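# Swap two shelf bins into their color-marked spots

## Task

The two bins on the shelf sit in each other's places. Move each one into the shelf slot marked with that bin's color so that it is centered on the mark, its open side faces outward and its parts remain inside. The shelf board overhead is low, so the bin may need tilting on the way in. Each bin must end up pushed fully back, past the shelf's front lip. The task fails if a bin is still tilted or raised by the gripper at the end, and anything that stays put only because the robot holds it does not count.

## Robot and tools

Robot: one arm with six joints and a parallel gripper. Every per-joint list, both in calls and in results, uses this order: waist, shoulder, elbow, forearm roll, wrist pitch, wrist roll. Wrist pitch has its sign flipped relative to the URDF in everything you send and read. The stated ranges use URDF signs, which for wrist pitch changes nothing here because its range is symmetric. Ranges in radians: waist -3.491..3.491, shoulder -3.140..3.140, elbow -1.187..4.328, forearm roll -3.316..3.316, wrist pitch -3.140..3.140, wrist roll -3.927..3.927. A real end stop may sit up to 0.010 rad off the stated value.

Frame: the scene frame has its origin on the table surface under the arm base, +z up, and +y to the left when facing along +x. The base itself may be slightly tilted. Results give end_effector_position in metres and end_effector_quat_wxyz. That point lies between the pads as if closed. The fingers extend along the gripper's +z and open and close along its y. The fingertips stick out about 33 mm past that point when closed and about 9 mm when open, and they travel about 24 mm further outward while closing, so leave that clearance above surfaces. At long reach the printed position can be off.

A row is 9 numbers, each in [-1, 1]: six joint values, then gripper/position, gripper/force_limit and gripper/speed. The joint values are scaled offsets: 1.0 equals 1.983 rad for waist and shoulder, 2.38 rad for elbow and 2.975 rad for the three wrist joints. The three gripper values are absolute settings, not offsets. Position: +1 is fully open (140 mm), about -0.8 is pads touching, and -1 closes until blocked. force_limit: about 14 N at -1, 60 N at 0 and 107 N at +1. speed: about 30, 140 and 250 mm/s at -1, 0 and +1.

execute_actions(actions): actions is a list of actions. Each action is a list of 0 to 15 rows, one row per 1/30 s step. If there are fewer than 15 rows, the last one repeats to fill the action. Within an action, every row's joint offsets are counted from the angles at that action's start, not from the previous row. For the first action of a call, the start is the last reported angles. An empty list only returns the current state and images. An action that would push a joint more than 0.010 rad outward beyond its range is refused. If the first action fails that check, or any action is malformed, nothing in the call runs. A joint aimed past its real end stops there, and the result may say "joint sent to its limit". No such line does not prove there is more room.

move(target, speed, blocking): target is one 9-number row. Its joint part is an offset from the "Joint positions" of the latest result that shows them. All joints follow paths that finish together, so the hand moves along a curve. speed is the peak rate in rad/s of the joint with the most to travel, 0.01 to 2, default 0.5. A path lasts 0.5 to 10 s and is cut off at 10 s. Nothing slows the move for obstacles. The result adds a move: line giving the ending (done, off_target, moving, held, fault), limits=held or limits=none, and the joint farthest from its target. With blocking=false, the result returns after 0.5 s while the arm keeps going. Other moves and execute_actions are refused until a result shows the move ended, so use wait or stop first.

wait(seconds): 0 to 10; holds the last command and returns early if a running move finishes. stop(): brakes a running move; fast motion needs more room to brake, and the fingers keep going. zoom_image(camera, region): camera is one of cam_head_left, cam_head_right, cam_high, cam_low, cam_wrist, all 504x504. region is [x0, y0, x1, y1] in pixels, top-left origin, at most 504 by 504. finished_scene(scene): ends the scene with the given number and cannot be undone. Call it only once both bins rest on their own in the right places.

Results report Joint positions and Joint velocities (rad, rad/s), Joint targets, gripper position_measured (in counts: 3 fully open, 230 pads touching, not linear in mm) and object_status. object_status: 0 moving, 1 blocked while opening, 2 blocked while closing (a grip), 3 reached the requested position or pads met. A status of 3 can still mean a thin item is held. Fingers that stopped stay there until the position value changes by 0.01 or more. To squeeze harder while the status is 2, raise force_limit and change position slightly, for example from -1 to -0.98. "joint command not followed" means the clearance check changed targets, and mount posts count as part of the arm.

Motion limits: joint target speed is capped at 2.62 rad/s (waist, shoulder), 3.14 (elbow) and 3.93 (wrist joints), and it takes 0.5 s to ramp up. Targets are kept within 0.805, 0.966 and 1.21 rad of the measured angles for those groups. Targets that would move the hand more than 70 mm away from where it is get pulled back. Large motions therefore span several actions, so send the remainder in later actions. The robot holds its last command while you compose a reply.

Avoid hard contact. The arm is stiff, so aiming even slightly past a firm surface can trip a fault. Torque faults trigger at the load limits: 142 N m for waist, shoulder and elbow, and 35.6 N m for each wrist joint, with held weight included. Any outside force of 150 N also causes a fault. Either fault makes the arm yield and freeze for 10 s, and the rest of the call is skipped. Heavy holding heats motors: heed MOTOR HOT warnings before an OVER-TEMPERATURE FAULT brakes the arm. Brief tugs may act on a held bin or push loose items, so grip firmly. Do not drop bins, spill their parts, slam them or knock anything off the table. Tilt bins under the low board, then level them, push them past the lip, release, and back away.

Each tool is called after "Emit:" by a JSON object that holds its "api" and its "payload", one argument or row to a line.

## Session

Emit:
{"api": "execute_actions", "payload": {
  "actions": []
}}

Scene clock: 0.00 s.
end_effector_position=(+0.7078, -0.2920, +0.1969) position_measured=3 object_status=3 end_effector_quat_wxyz=(-0.022, +0.025, +0.973, +0.229)
Joint names: [waist, shoulder, elbow, forearm roll, wrist pitch, wrist roll]
Joint positions: [-0.512  0.55   0.778 -0.359  1.555 -1.18 ]
Joint velocities: [ 0.     0.     0.    -0.001  0.     0.001]
Joint targets: [-0.512 0.550 0.778 -0.359 1.555 -1.180]

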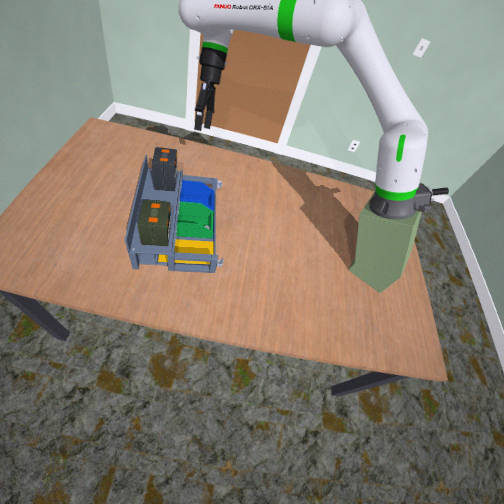

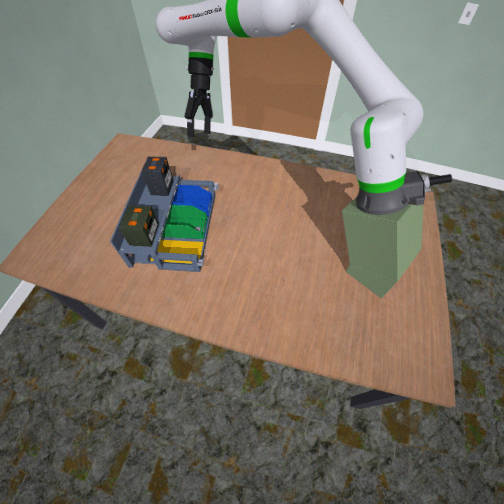

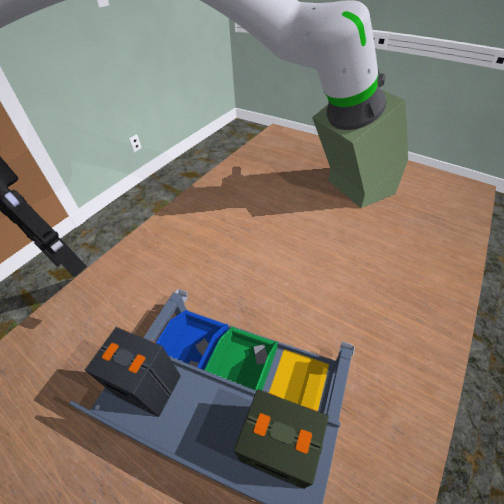

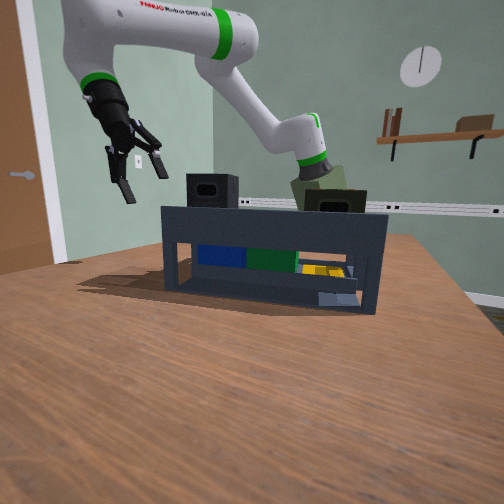

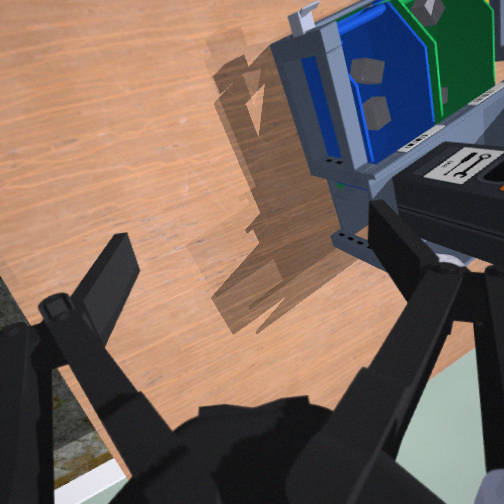

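Emit:
{"api": "zoom_image", "payload": {
  "camera": "cam_high",
  "region": [120, 270, 380, 450]
}}

Emit:
{"api": "zoom_image", "payload": {
  "camera": "cam_head_left",
  "region": [110, 140, 250, 280]
}}

Emit:
{"api": "zoom_image", "payload": {
  "camera": "cam_low",
  "region": [150, 170, 400, 320]
}}

Region (120, 270, 380, 450) of cam_high's 504x504 image, scaled by 1.938, with more detail than that image has; it fills the top 349 rows of this view, and the rest is white.

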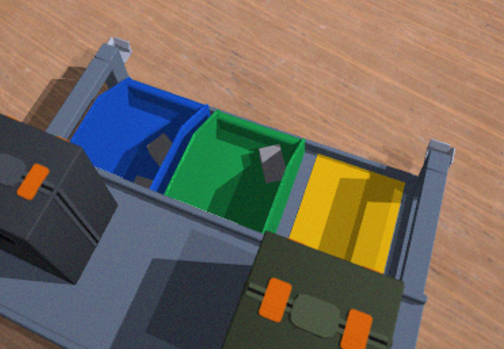

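Region (110, 140, 250, 280) of cam_head_left's 504x504 image, scaled by 3.600, with more detail than that image has.

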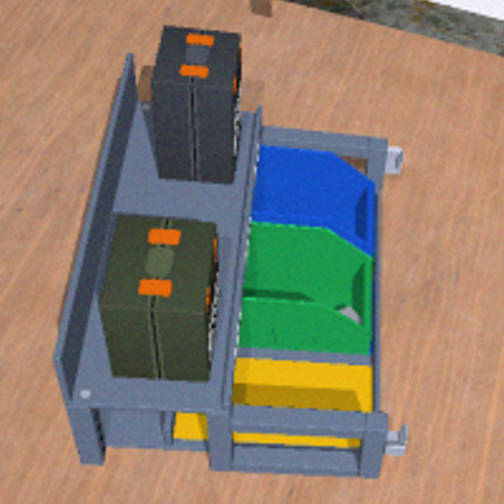

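Region (150, 170, 400, 320) of cam_low's 504x504 image, scaled by 2.016, with more detail than that image has; it fills the top 302 rows of this view, and the rest is white.

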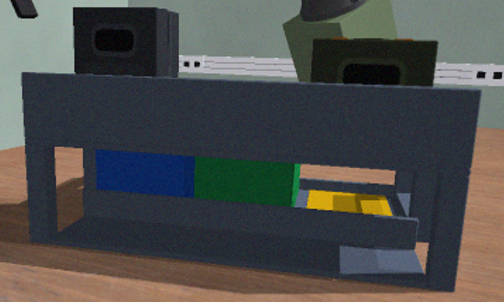

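Emit:
{"api": "move", "payload": {
  "target": [0.1,-0.394,-0.502,0.2635,-0.135,0.188,1,0,0],
  "speed": 0.8
}}

Emit:
{"api": "move", "payload": {
  "target": [0.343,0,0,0,0,0,1,0,0],
  "speed": 0.8
}}

Scene clock: 25.30 s.
end_effector_position=(+0.4187, -0.3561, +0.2813) position_measured=3 object_status=3 end_effector_quat_wxyz=(-0.144, -0.454, +0.878, -0.041)
Joint names: [waist, shoulder, elbow, forearm roll, wrist pitch, wrist roll]
Joint positions: [-0.314 -0.231 -0.417  0.424  1.154 -0.621]
Joint velocities: [-0.     0.001  0.001  0.001  0.001  0.   ]
Joint targets: [-0.314 -0.231 -0.417 0.424 1.154 -0.621]
move: done; limits=none; farthest joint: the waist, 0.000 radians from its target (0.198 radians at the start)

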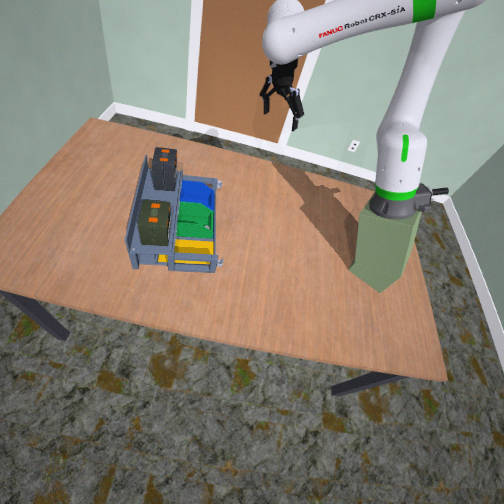

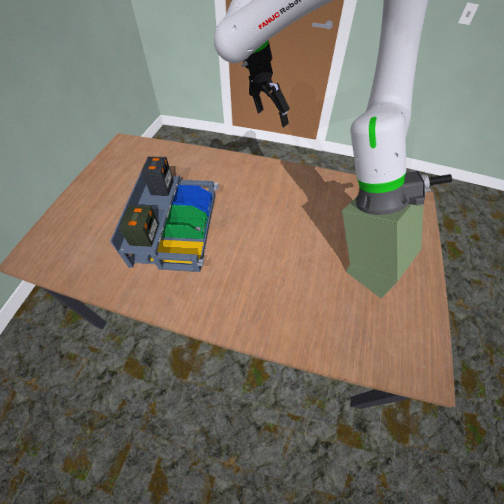

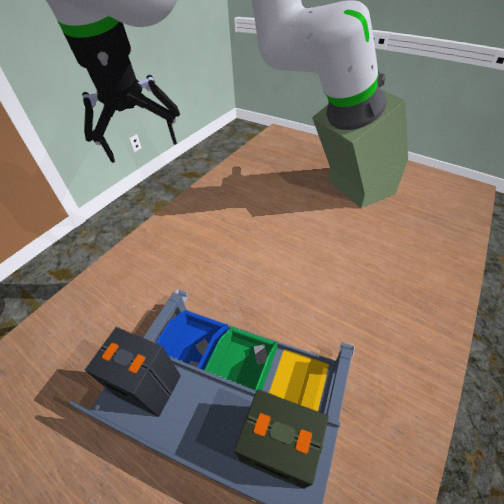

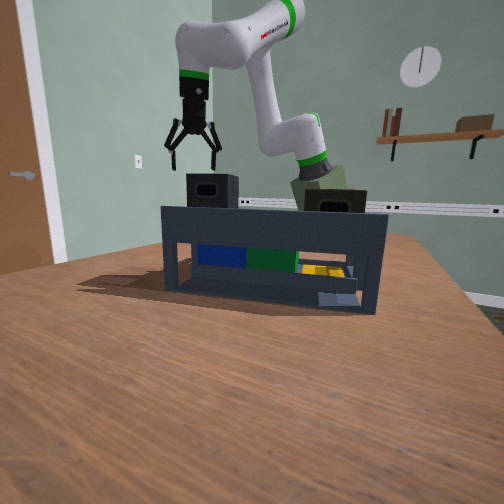

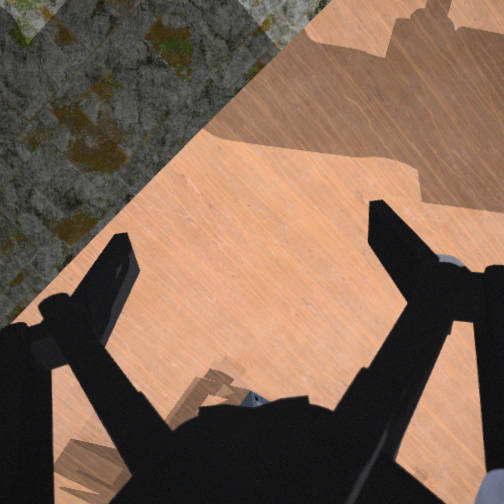

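Scene clock: 26.67 s.
end_effector_position=(+0.5470, -0.0522, +0.2988) position_measured=3 object_status=3 end_effector_quat_wxyz=(+0.000, +0.706, -0.708, -0.000)
Joint names: [waist, shoulder, elbow, forearm roll, wrist pitch, wrist roll]
Joint positions: [ 0.366 -0.231 -0.417  0.424  1.154 -0.621]
Joint velocities: [ 0.001  0.001  0.    -0.    -0.     0.002]
Joint targets: [0.367 -0.231 -0.417 0.424 1.154 -0.621]
move: done; limits=none; farthest joint: the waist, 0.000 radians from its target (0.680 radians at the start)

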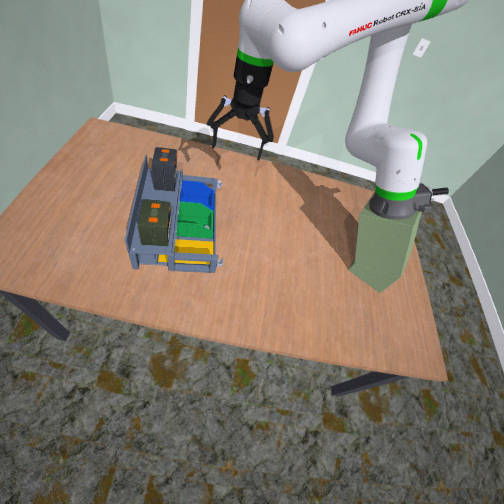

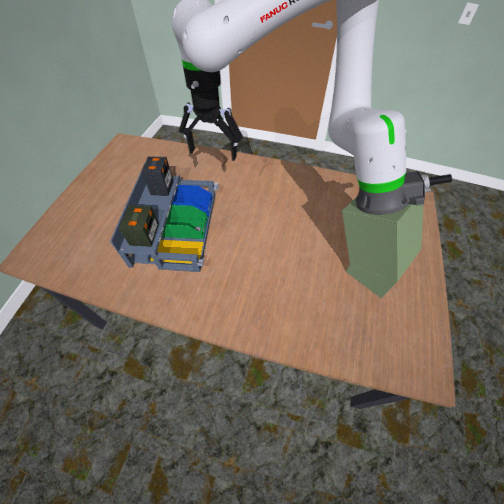

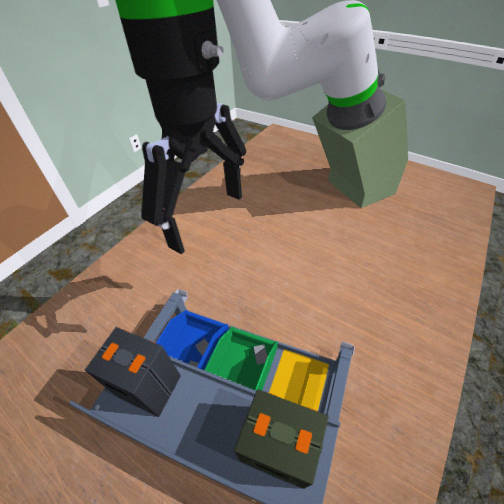

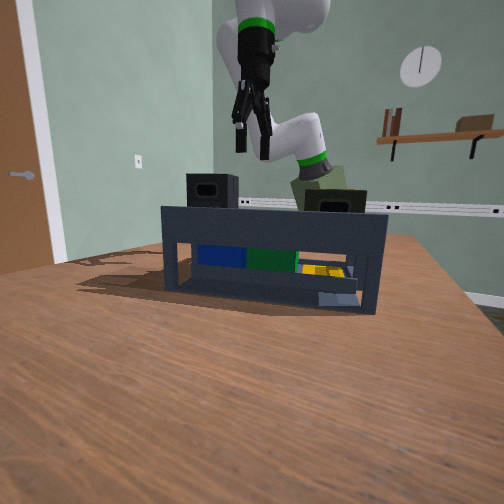

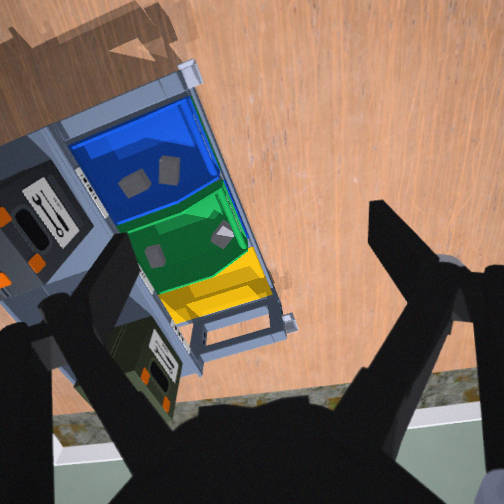

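Emit:
{"api": "move", "payload": {
  "target": [-0.033,0.145,-0.0073,0.025,-0.1016,0.043,-0.1,0,0]
}}

Scene clock: 35.63 s.
end_effector_position=(+0.5837, -0.0057, +0.1701) position_measured=141 object_status=3 end_effector_quat_wxyz=(-0.000, +0.780, -0.625, +0.000)
Joint names: [waist, shoulder, elbow, forearm roll, wrist pitch, wrist roll]
Joint positions: [ 0.301  0.056 -0.434  0.499  0.851 -0.493]
Joint velocities: [-0.     0.001  0.     0.001  0.001  0.001]
Joint targets: [0.301 0.057 -0.434 0.499 0.851 -0.493]
move: done; limits=none; farthest joint: the waist, 0.001 radians from its target (0.066 radians at the start)

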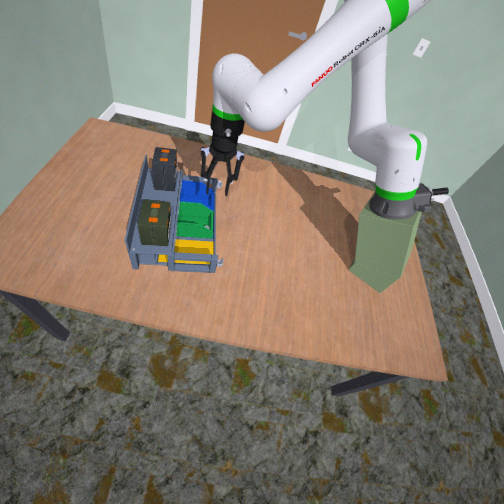

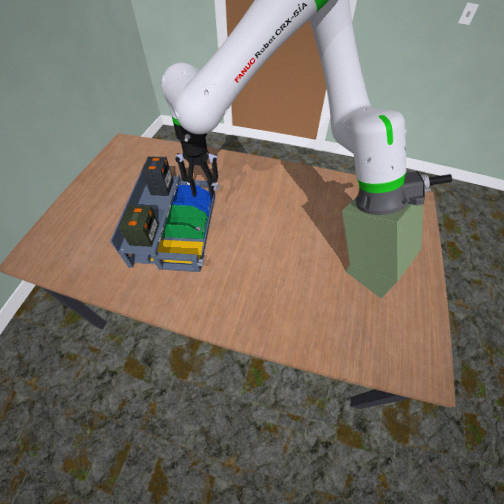

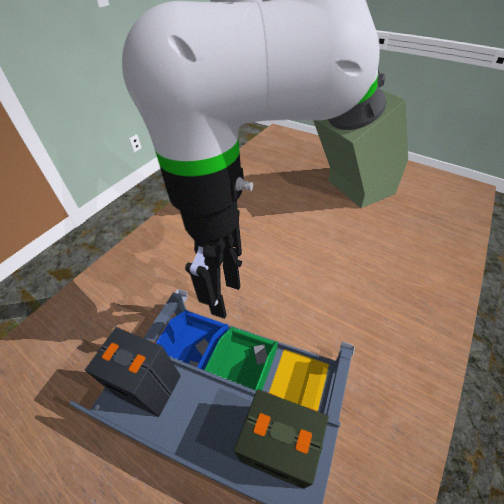

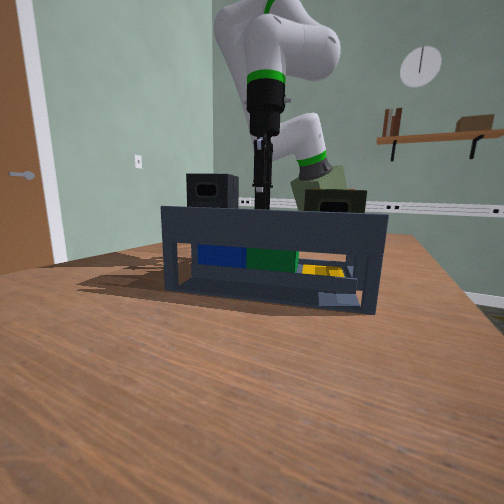

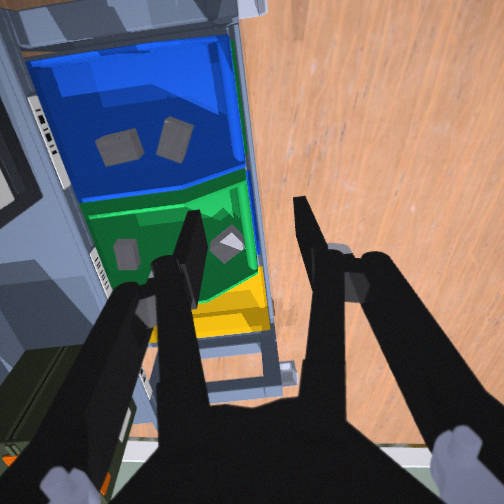

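Emit:
{"api": "move", "payload": {
  "target": [-0.0679,0.0502,0.0002,0.0051,-0.0474,0.0253,-0.3,0,0],
  "speed": 0.2
}}

Emit:
{"api": "zoom_image", "payload": {
  "camera": "cam_head_left",
  "region": [160, 150, 260, 250]
}}

Emit:
{"api": "zoom_image", "payload": {
  "camera": "cam_high",
  "region": [140, 250, 300, 400]
}}

Scene clock: 43.97 s.
end_effector_position=(+0.5912, -0.0459, +0.1093) position_measured=167 object_status=3 end_effector_quat_wxyz=(+0.000, +0.780, -0.625, -0.000)
Joint names: [waist, shoulder, elbow, forearm roll, wrist pitch, wrist roll]
Joint positions: [ 0.166  0.156 -0.434  0.514  0.71  -0.418]
Joint velocities: [-0.     0.002 -0.001 -0.001  0.    -0.   ]
Joint targets: [0.166 0.156 -0.434 0.514 0.710 -0.418]
move: done; limits=none; farthest joint: the waist, 0.000 radians from its target (0.135 radians at the start)

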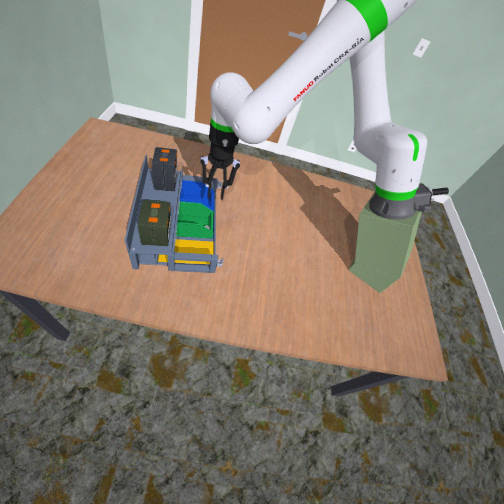

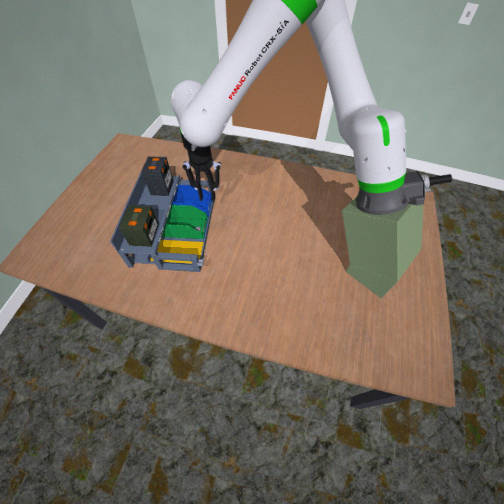

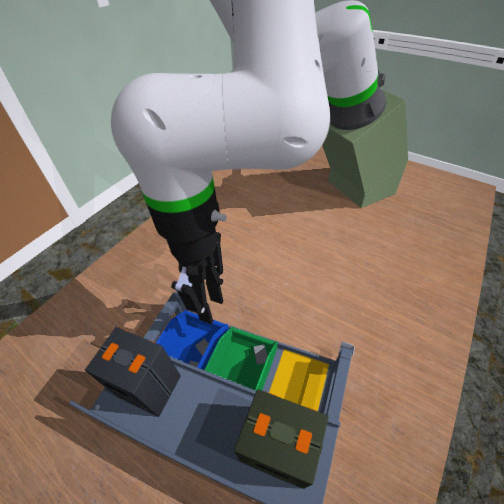

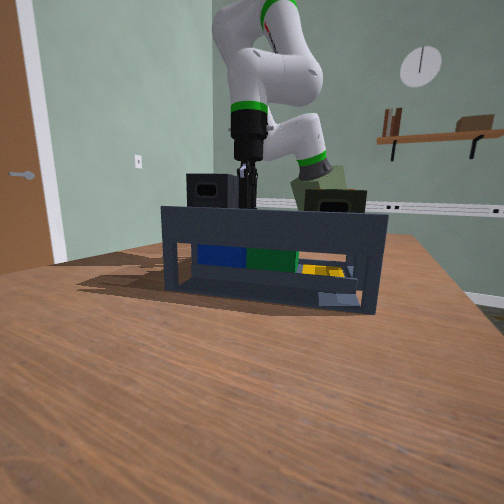

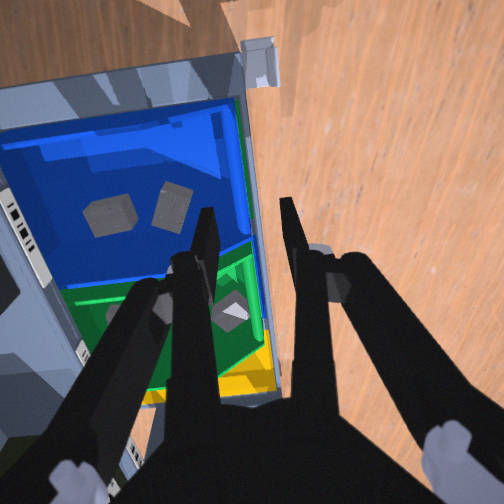

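Region (160, 150, 260, 250) of cam_head_left's 504x504 image, scaled by 5.040, with more detail than that image has.

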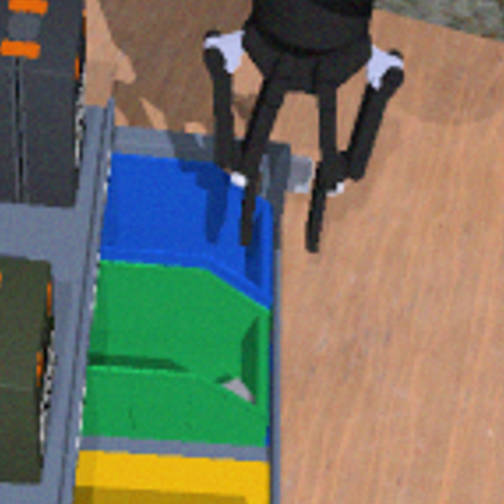

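Region (140, 250, 300, 400) of cam_high's 504x504 image, scaled by 3.150, with more detail than that image has; it fills the top 472 rows of this view, and the rest is white.

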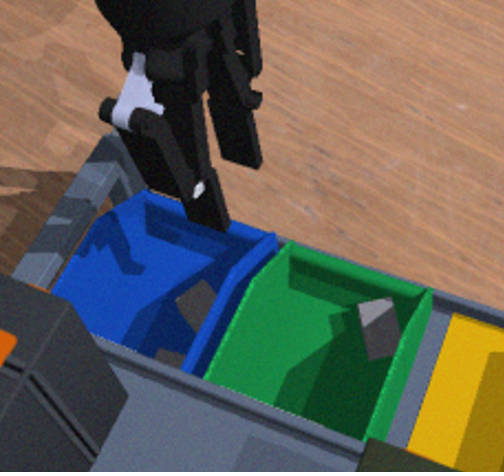

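Emit:
{"api": "move", "payload": {
  "target": [-0.018,0.0223,0.0065,0.0021,-0.0133,0.006,-0.3,0,0],
  "speed": 0.1
}}

Emit:
{"api": "zoom_image", "payload": {
  "camera": "cam_head_left",
  "region": [160, 150, 260, 250]
}}

Emit:
{"api": "zoom_image", "payload": {
  "camera": "cam_high",
  "region": [140, 250, 300, 400]
}}

Scene clock: 53.53 s.
end_effector_position=(+0.5968, -0.0551, +0.0890) position_measured=167 object_status=3 end_effector_quat_wxyz=(+0.000, +0.780, -0.626, -0.000)
Joint names: [waist, shoulder, elbow, forearm roll, wrist pitch, wrist roll]
Joint positions: [ 0.131  0.2   -0.418  0.52   0.671 -0.4  ]
Joint velocities: [-0.    -0.     0.    -0.002 -0.001  0.001]
Joint targets: [0.131 0.200 -0.418 0.520 0.671 -0.400]
move: done; limits=none; farthest joint: the waist, 0.000 radians from its target (0.036 radians at the start)

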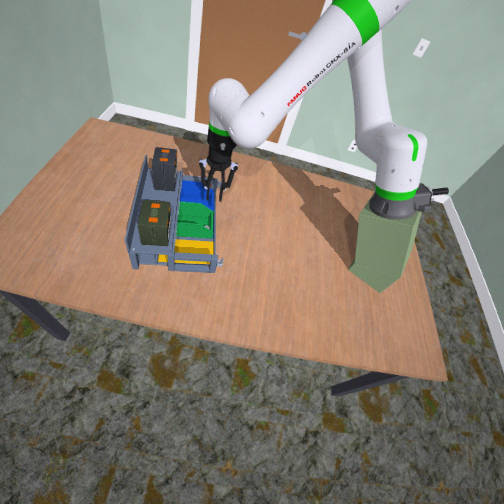

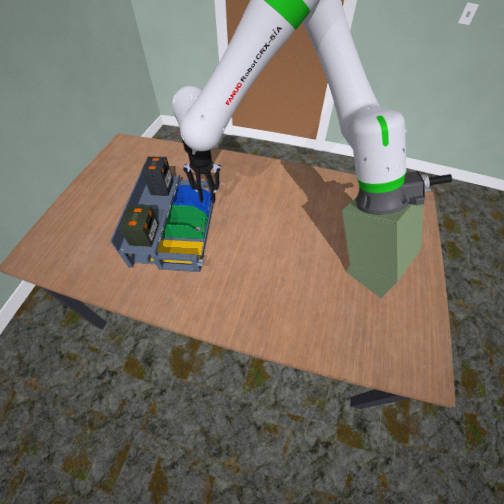

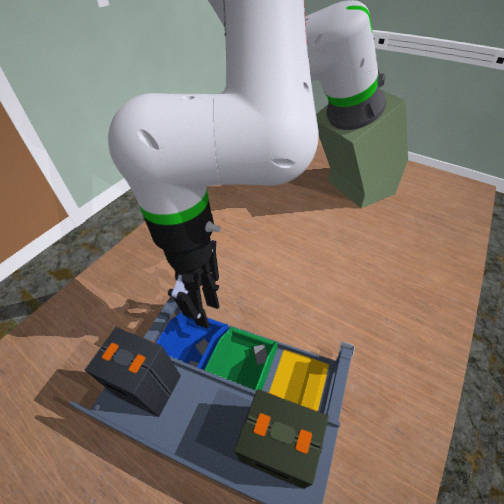

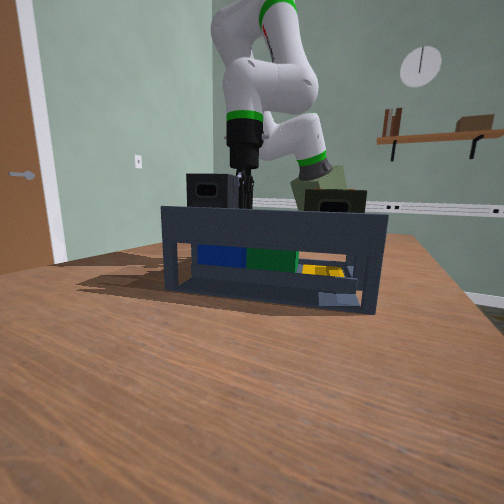

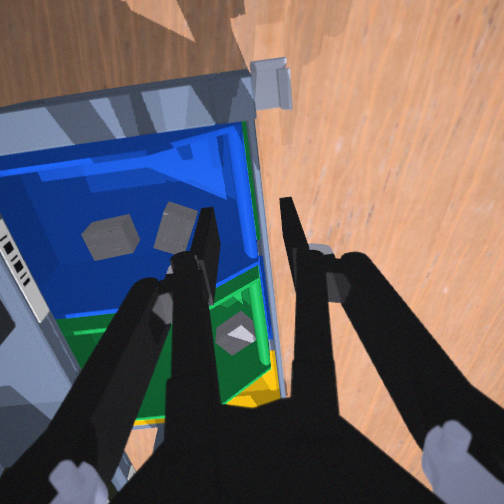

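Region (160, 150, 260, 250) of cam_head_left's 504x504 image, scaled by 5.040, with more detail than that image has.

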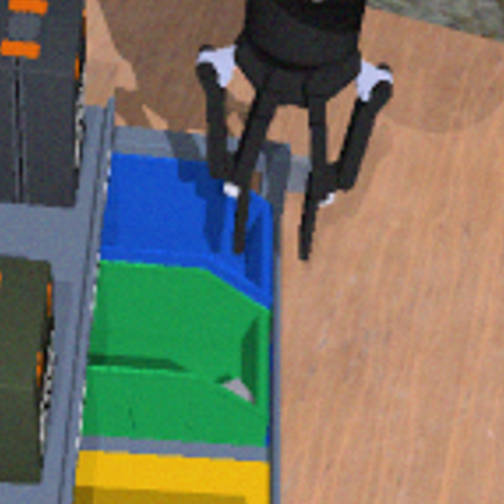

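Region (140, 250, 300, 400) of cam_high's 504x504 image, scaled by 3.150, with more detail than that image has; it fills the top 472 rows of this view, and the rest is white.

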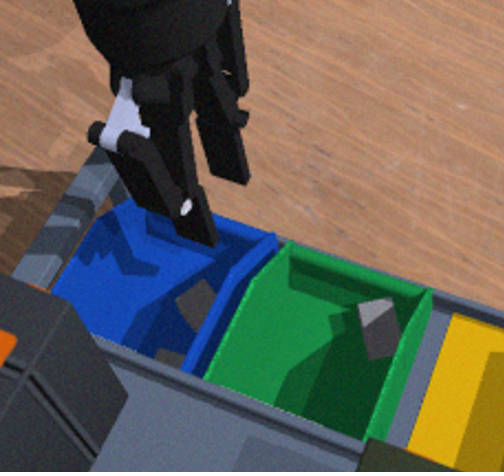

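Emit:
{"api": "move", "payload": {
  "target": [0,0,0,0,0,0,-1,-0.3,-0.6]
}}

Emit:
{"api": "zoom_image", "payload": {
  "camera": "cam_high",
  "region": [140, 250, 300, 400]
}}

Emit:
{"api": "zoom_image", "payload": {
  "camera": "cam_head_left",
  "region": [160, 150, 260, 250]
}}

Scene clock: 55.93 s.
end_effector_position=(+0.5967, -0.0551, +0.0890) position_measured=232 object_status=3 end_effector_quat_wxyz=(+0.000, +0.780, -0.626, -0.000)
Joint names: [waist, shoulder, elbow, forearm roll, wrist pitch, wrist roll]
Joint positions: [ 0.131  0.2   -0.418  0.52   0.671 -0.4  ]
Joint velocities: [ 0.    -0.001 -0.001 -0.001 -0.     0.001]
Joint targets: [0.131 0.200 -0.418 0.520 0.671 -0.400]
move: done; limits=none; farthest joint: the waist, 0.000 radians from its target (0.000 radians at the start)

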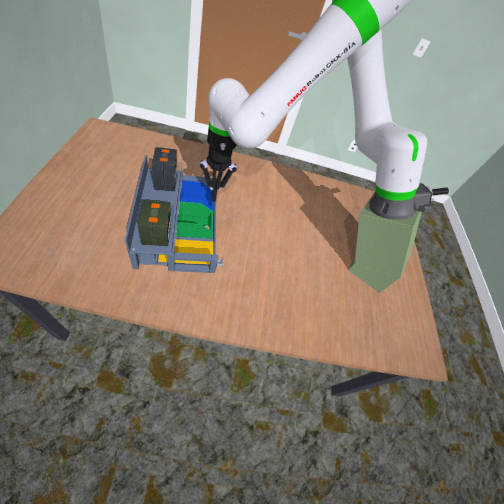

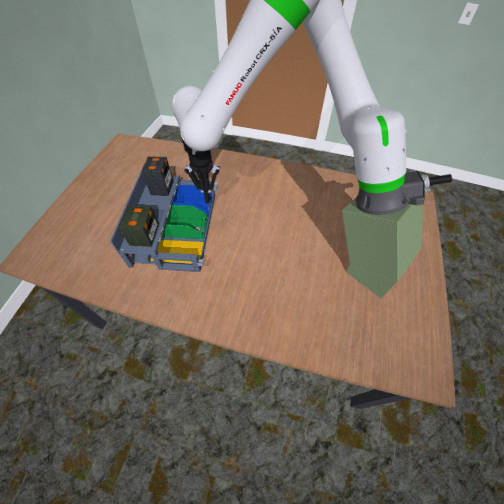

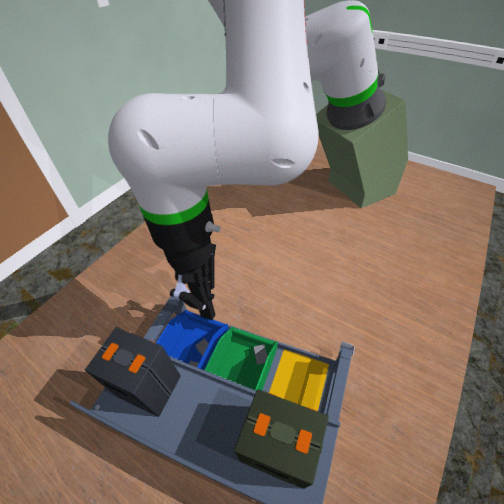

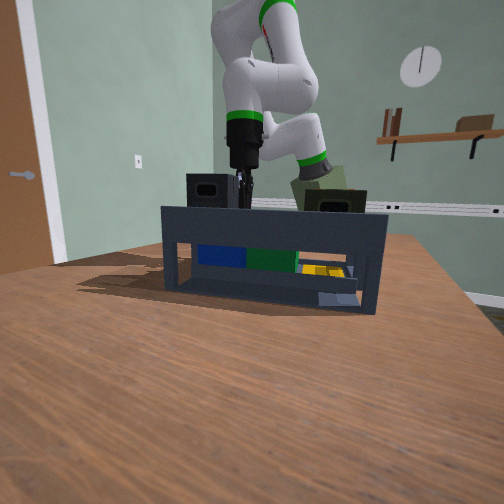

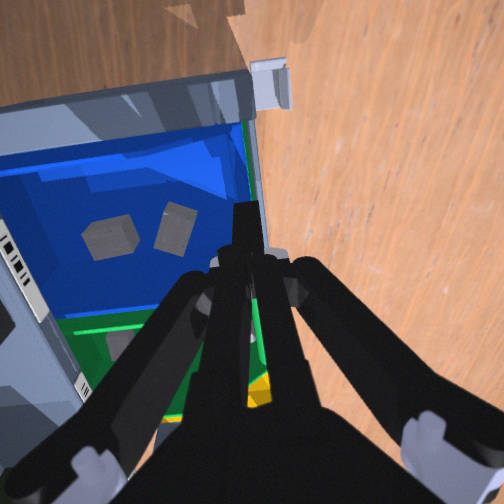

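Region (140, 250, 300, 400) of cam_high's 504x504 image, scaled by 3.150, with more detail than that image has; it fills the top 472 rows of this view, and the rest is white.

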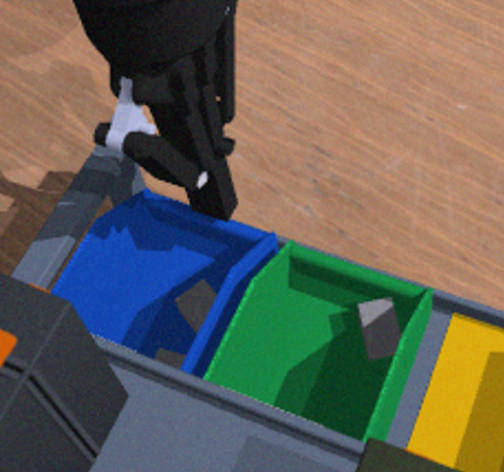

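Region (160, 150, 260, 250) of cam_head_left's 504x504 image, scaled by 5.040, with more detail than that image has.

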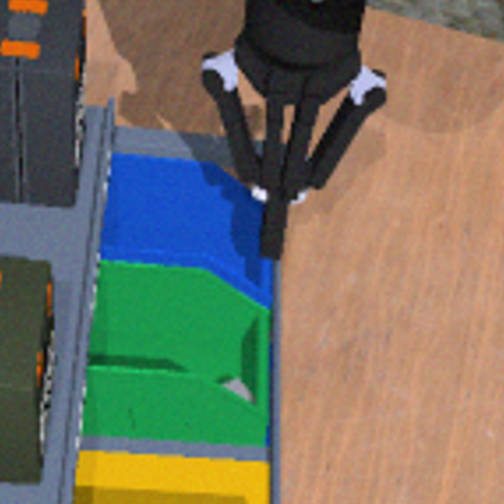

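Emit:
{"api": "move", "payload": {
  "target": [0,0,0,0,0,0,-0.45,-0.3,0]
}}

Emit:
{"api": "move", "payload": {
  "target": [-0.0111,0.0167,0.0038,0.0026,-0.0101,0.0025,-0.45,-0.3,0],
  "speed": 0.05
}}

Emit:
{"api": "move", "payload": {
  "target": [0,0,0,0,0,0,-1,0,-0.6]
}}

Emit:
{"api": "zoom_image", "payload": {
  "camera": "cam_high",
  "region": [140, 250, 300, 400]
}}

Scene clock: 60.30 s.
end_effector_position=(+0.5968, -0.0551, +0.0890) position_measured=186 object_status=3 end_effector_quat_wxyz=(+0.000, +0.780, -0.626, -0.000)
Joint names: [waist, shoulder, elbow, forearm roll, wrist pitch, wrist roll]
Joint positions: [ 0.131  0.2   -0.418  0.52   0.671 -0.4  ]
Joint velocities: [-0.     0.001 -0.    -0.001  0.001  0.   ]
Joint targets: [0.131 0.200 -0.418 0.520 0.671 -0.400]
move: done; limits=none; farthest joint: the waist, 0.000 radians from its target (0.000 radians at the start)

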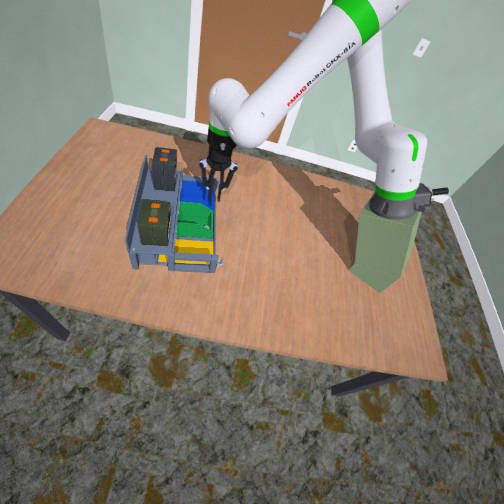

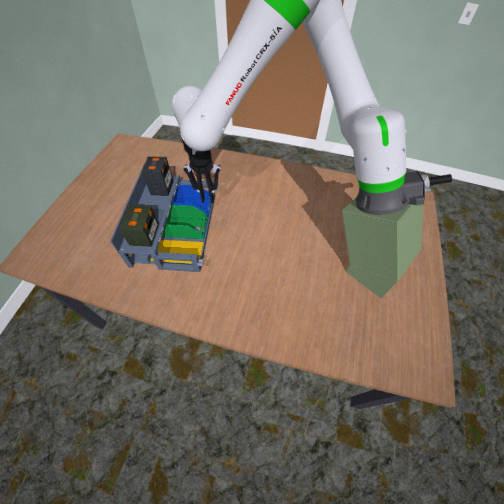

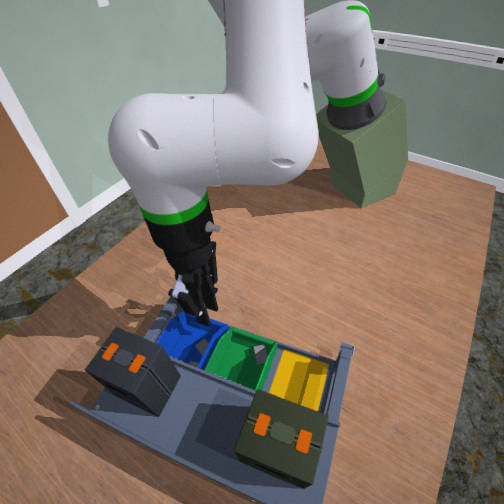

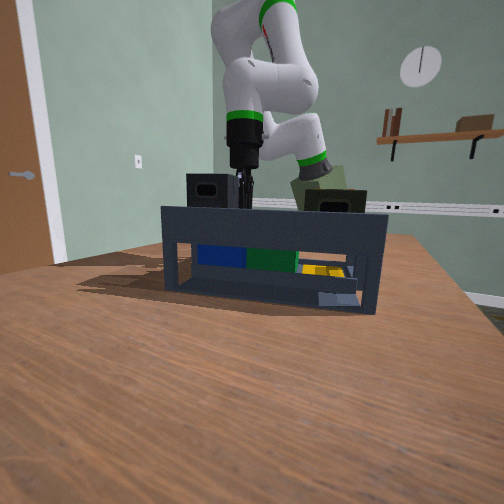

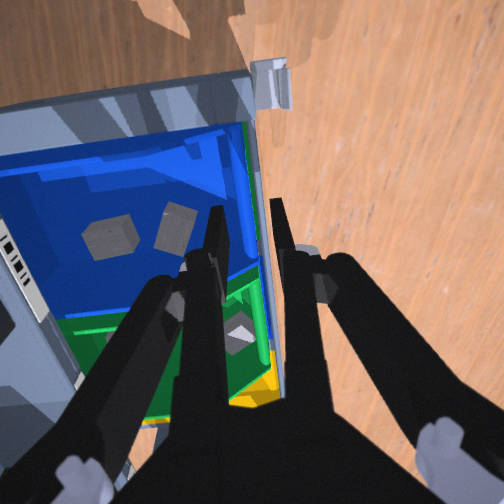

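Scene clock: 61.23 s.
end_effector_position=(+0.5998, -0.0599, +0.0736) position_measured=186 object_status=3 end_effector_quat_wxyz=(+0.000, +0.781, -0.625, -0.000)
Joint names: [waist, shoulder, elbow, forearm roll, wrist pitch, wrist roll]
Joint positions: [ 0.109  0.233 -0.409  0.528  0.641 -0.392]
Joint velocities: [-0.    -0.002 -0.002 -0.001 -0.001 -0.   ]
Joint targets: [0.109 0.233 -0.409 0.528 0.641 -0.392]
move: done; limits=none; farthest joint: the waist, 0.000 radians from its target (0.022 radians at the start)

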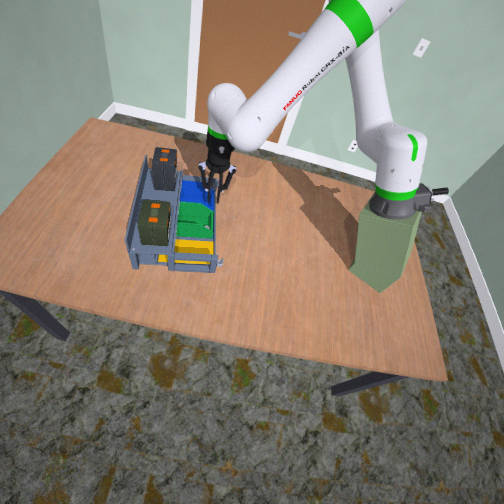

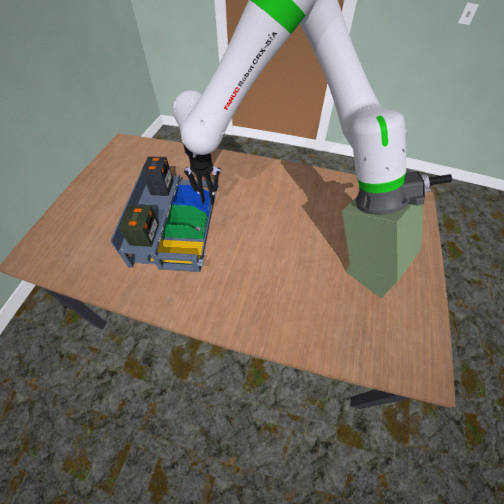

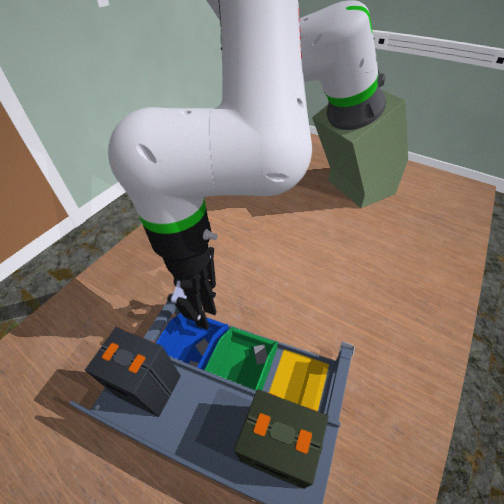

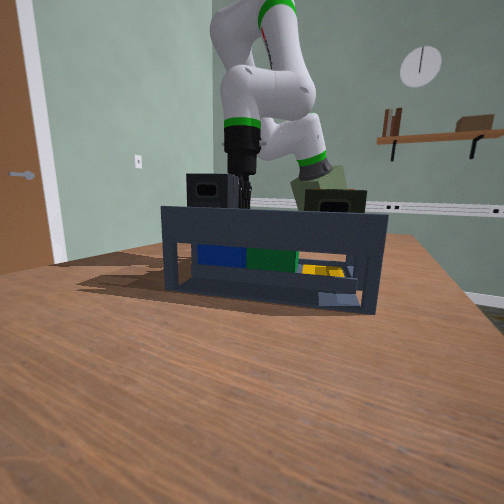

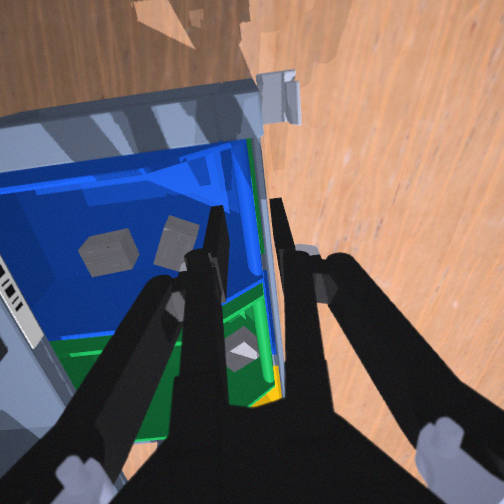

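Scene clock: 71.80 s.
end_effector_position=(+0.6007, -0.0605, +0.0753) position_measured=233 object_status=3 end_effector_quat_wxyz=(-0.000, +0.780, -0.625, +0.000)
Joint names: [waist, shoulder, elbow, forearm roll, wrist pitch, wrist roll]
Joint positions: [ 0.109  0.23  -0.409  0.528  0.643 -0.392]
Joint velocities: [ 0.    -0.002 -0.     0.001 -0.     0.001]
Joint targets: [0.109 0.230 -0.409 0.528 0.643 -0.392]
FORCE FAULT: contact force on the arm reached its limit, and the arm stopped for 10 seconds. The contact can be on any part of the arm, not only on its tool. That time counts as 20 of the actions that you can send in this scene. The arm's remaining commands of this call were not run. The arm holds still and accepts commands again. Move the arm away from the contact; if what it grips holds it there, let go first. Pushing or pulling that hard again can fault the arm again.
move: fault; limits=none; farthest joint: the shoulder, 0.003 radians from its target (0.000 radians at the start)

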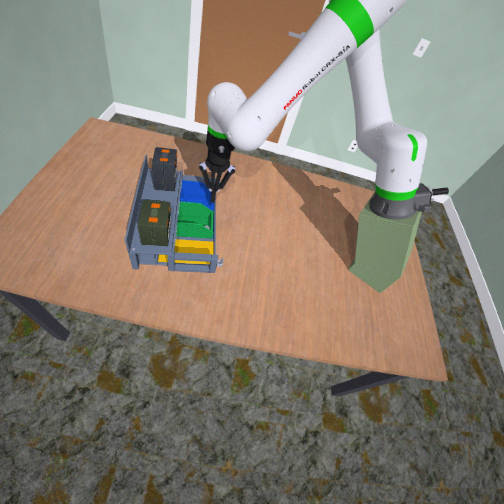

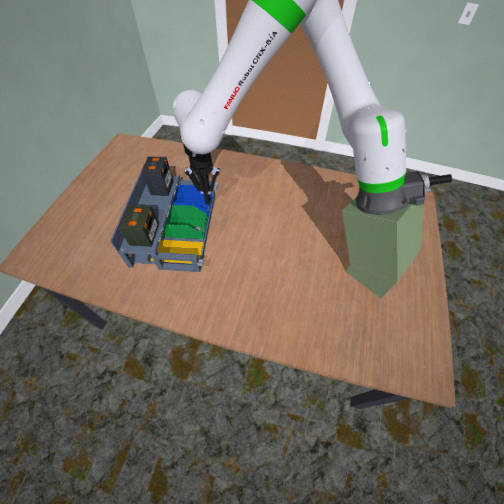

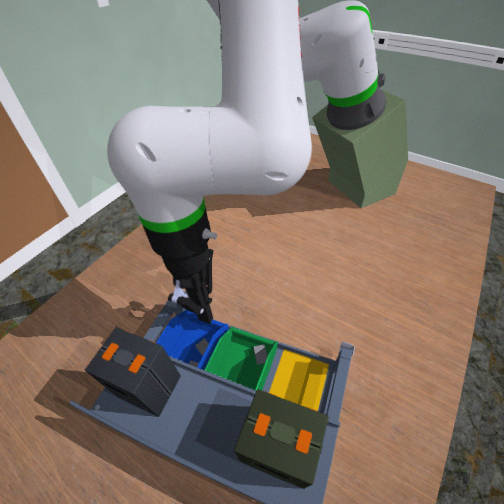

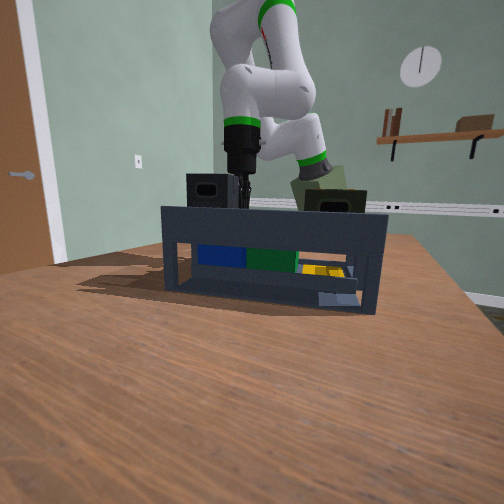

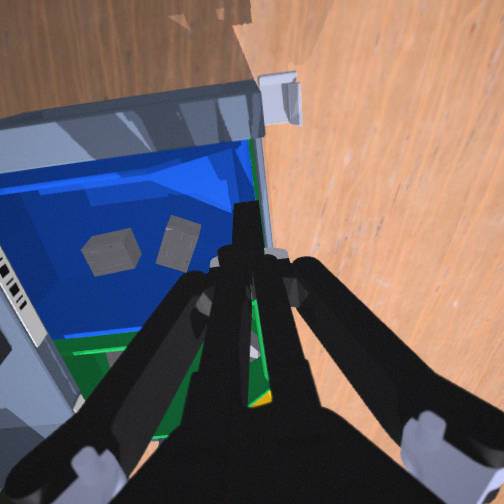

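Region (140, 250, 300, 400) of cam_high's 504x504 image, scaled by 3.150, with more detail than that image has; it fills the top 472 rows of this view, and the rest is white.

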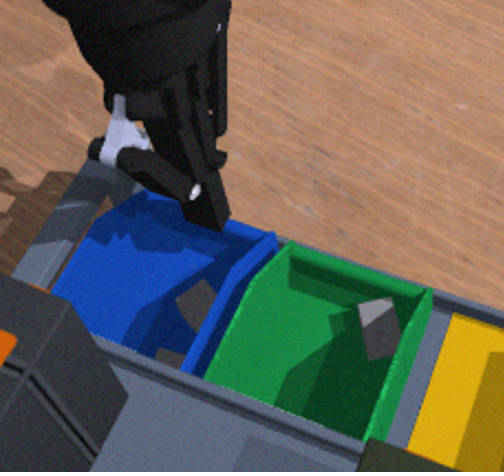

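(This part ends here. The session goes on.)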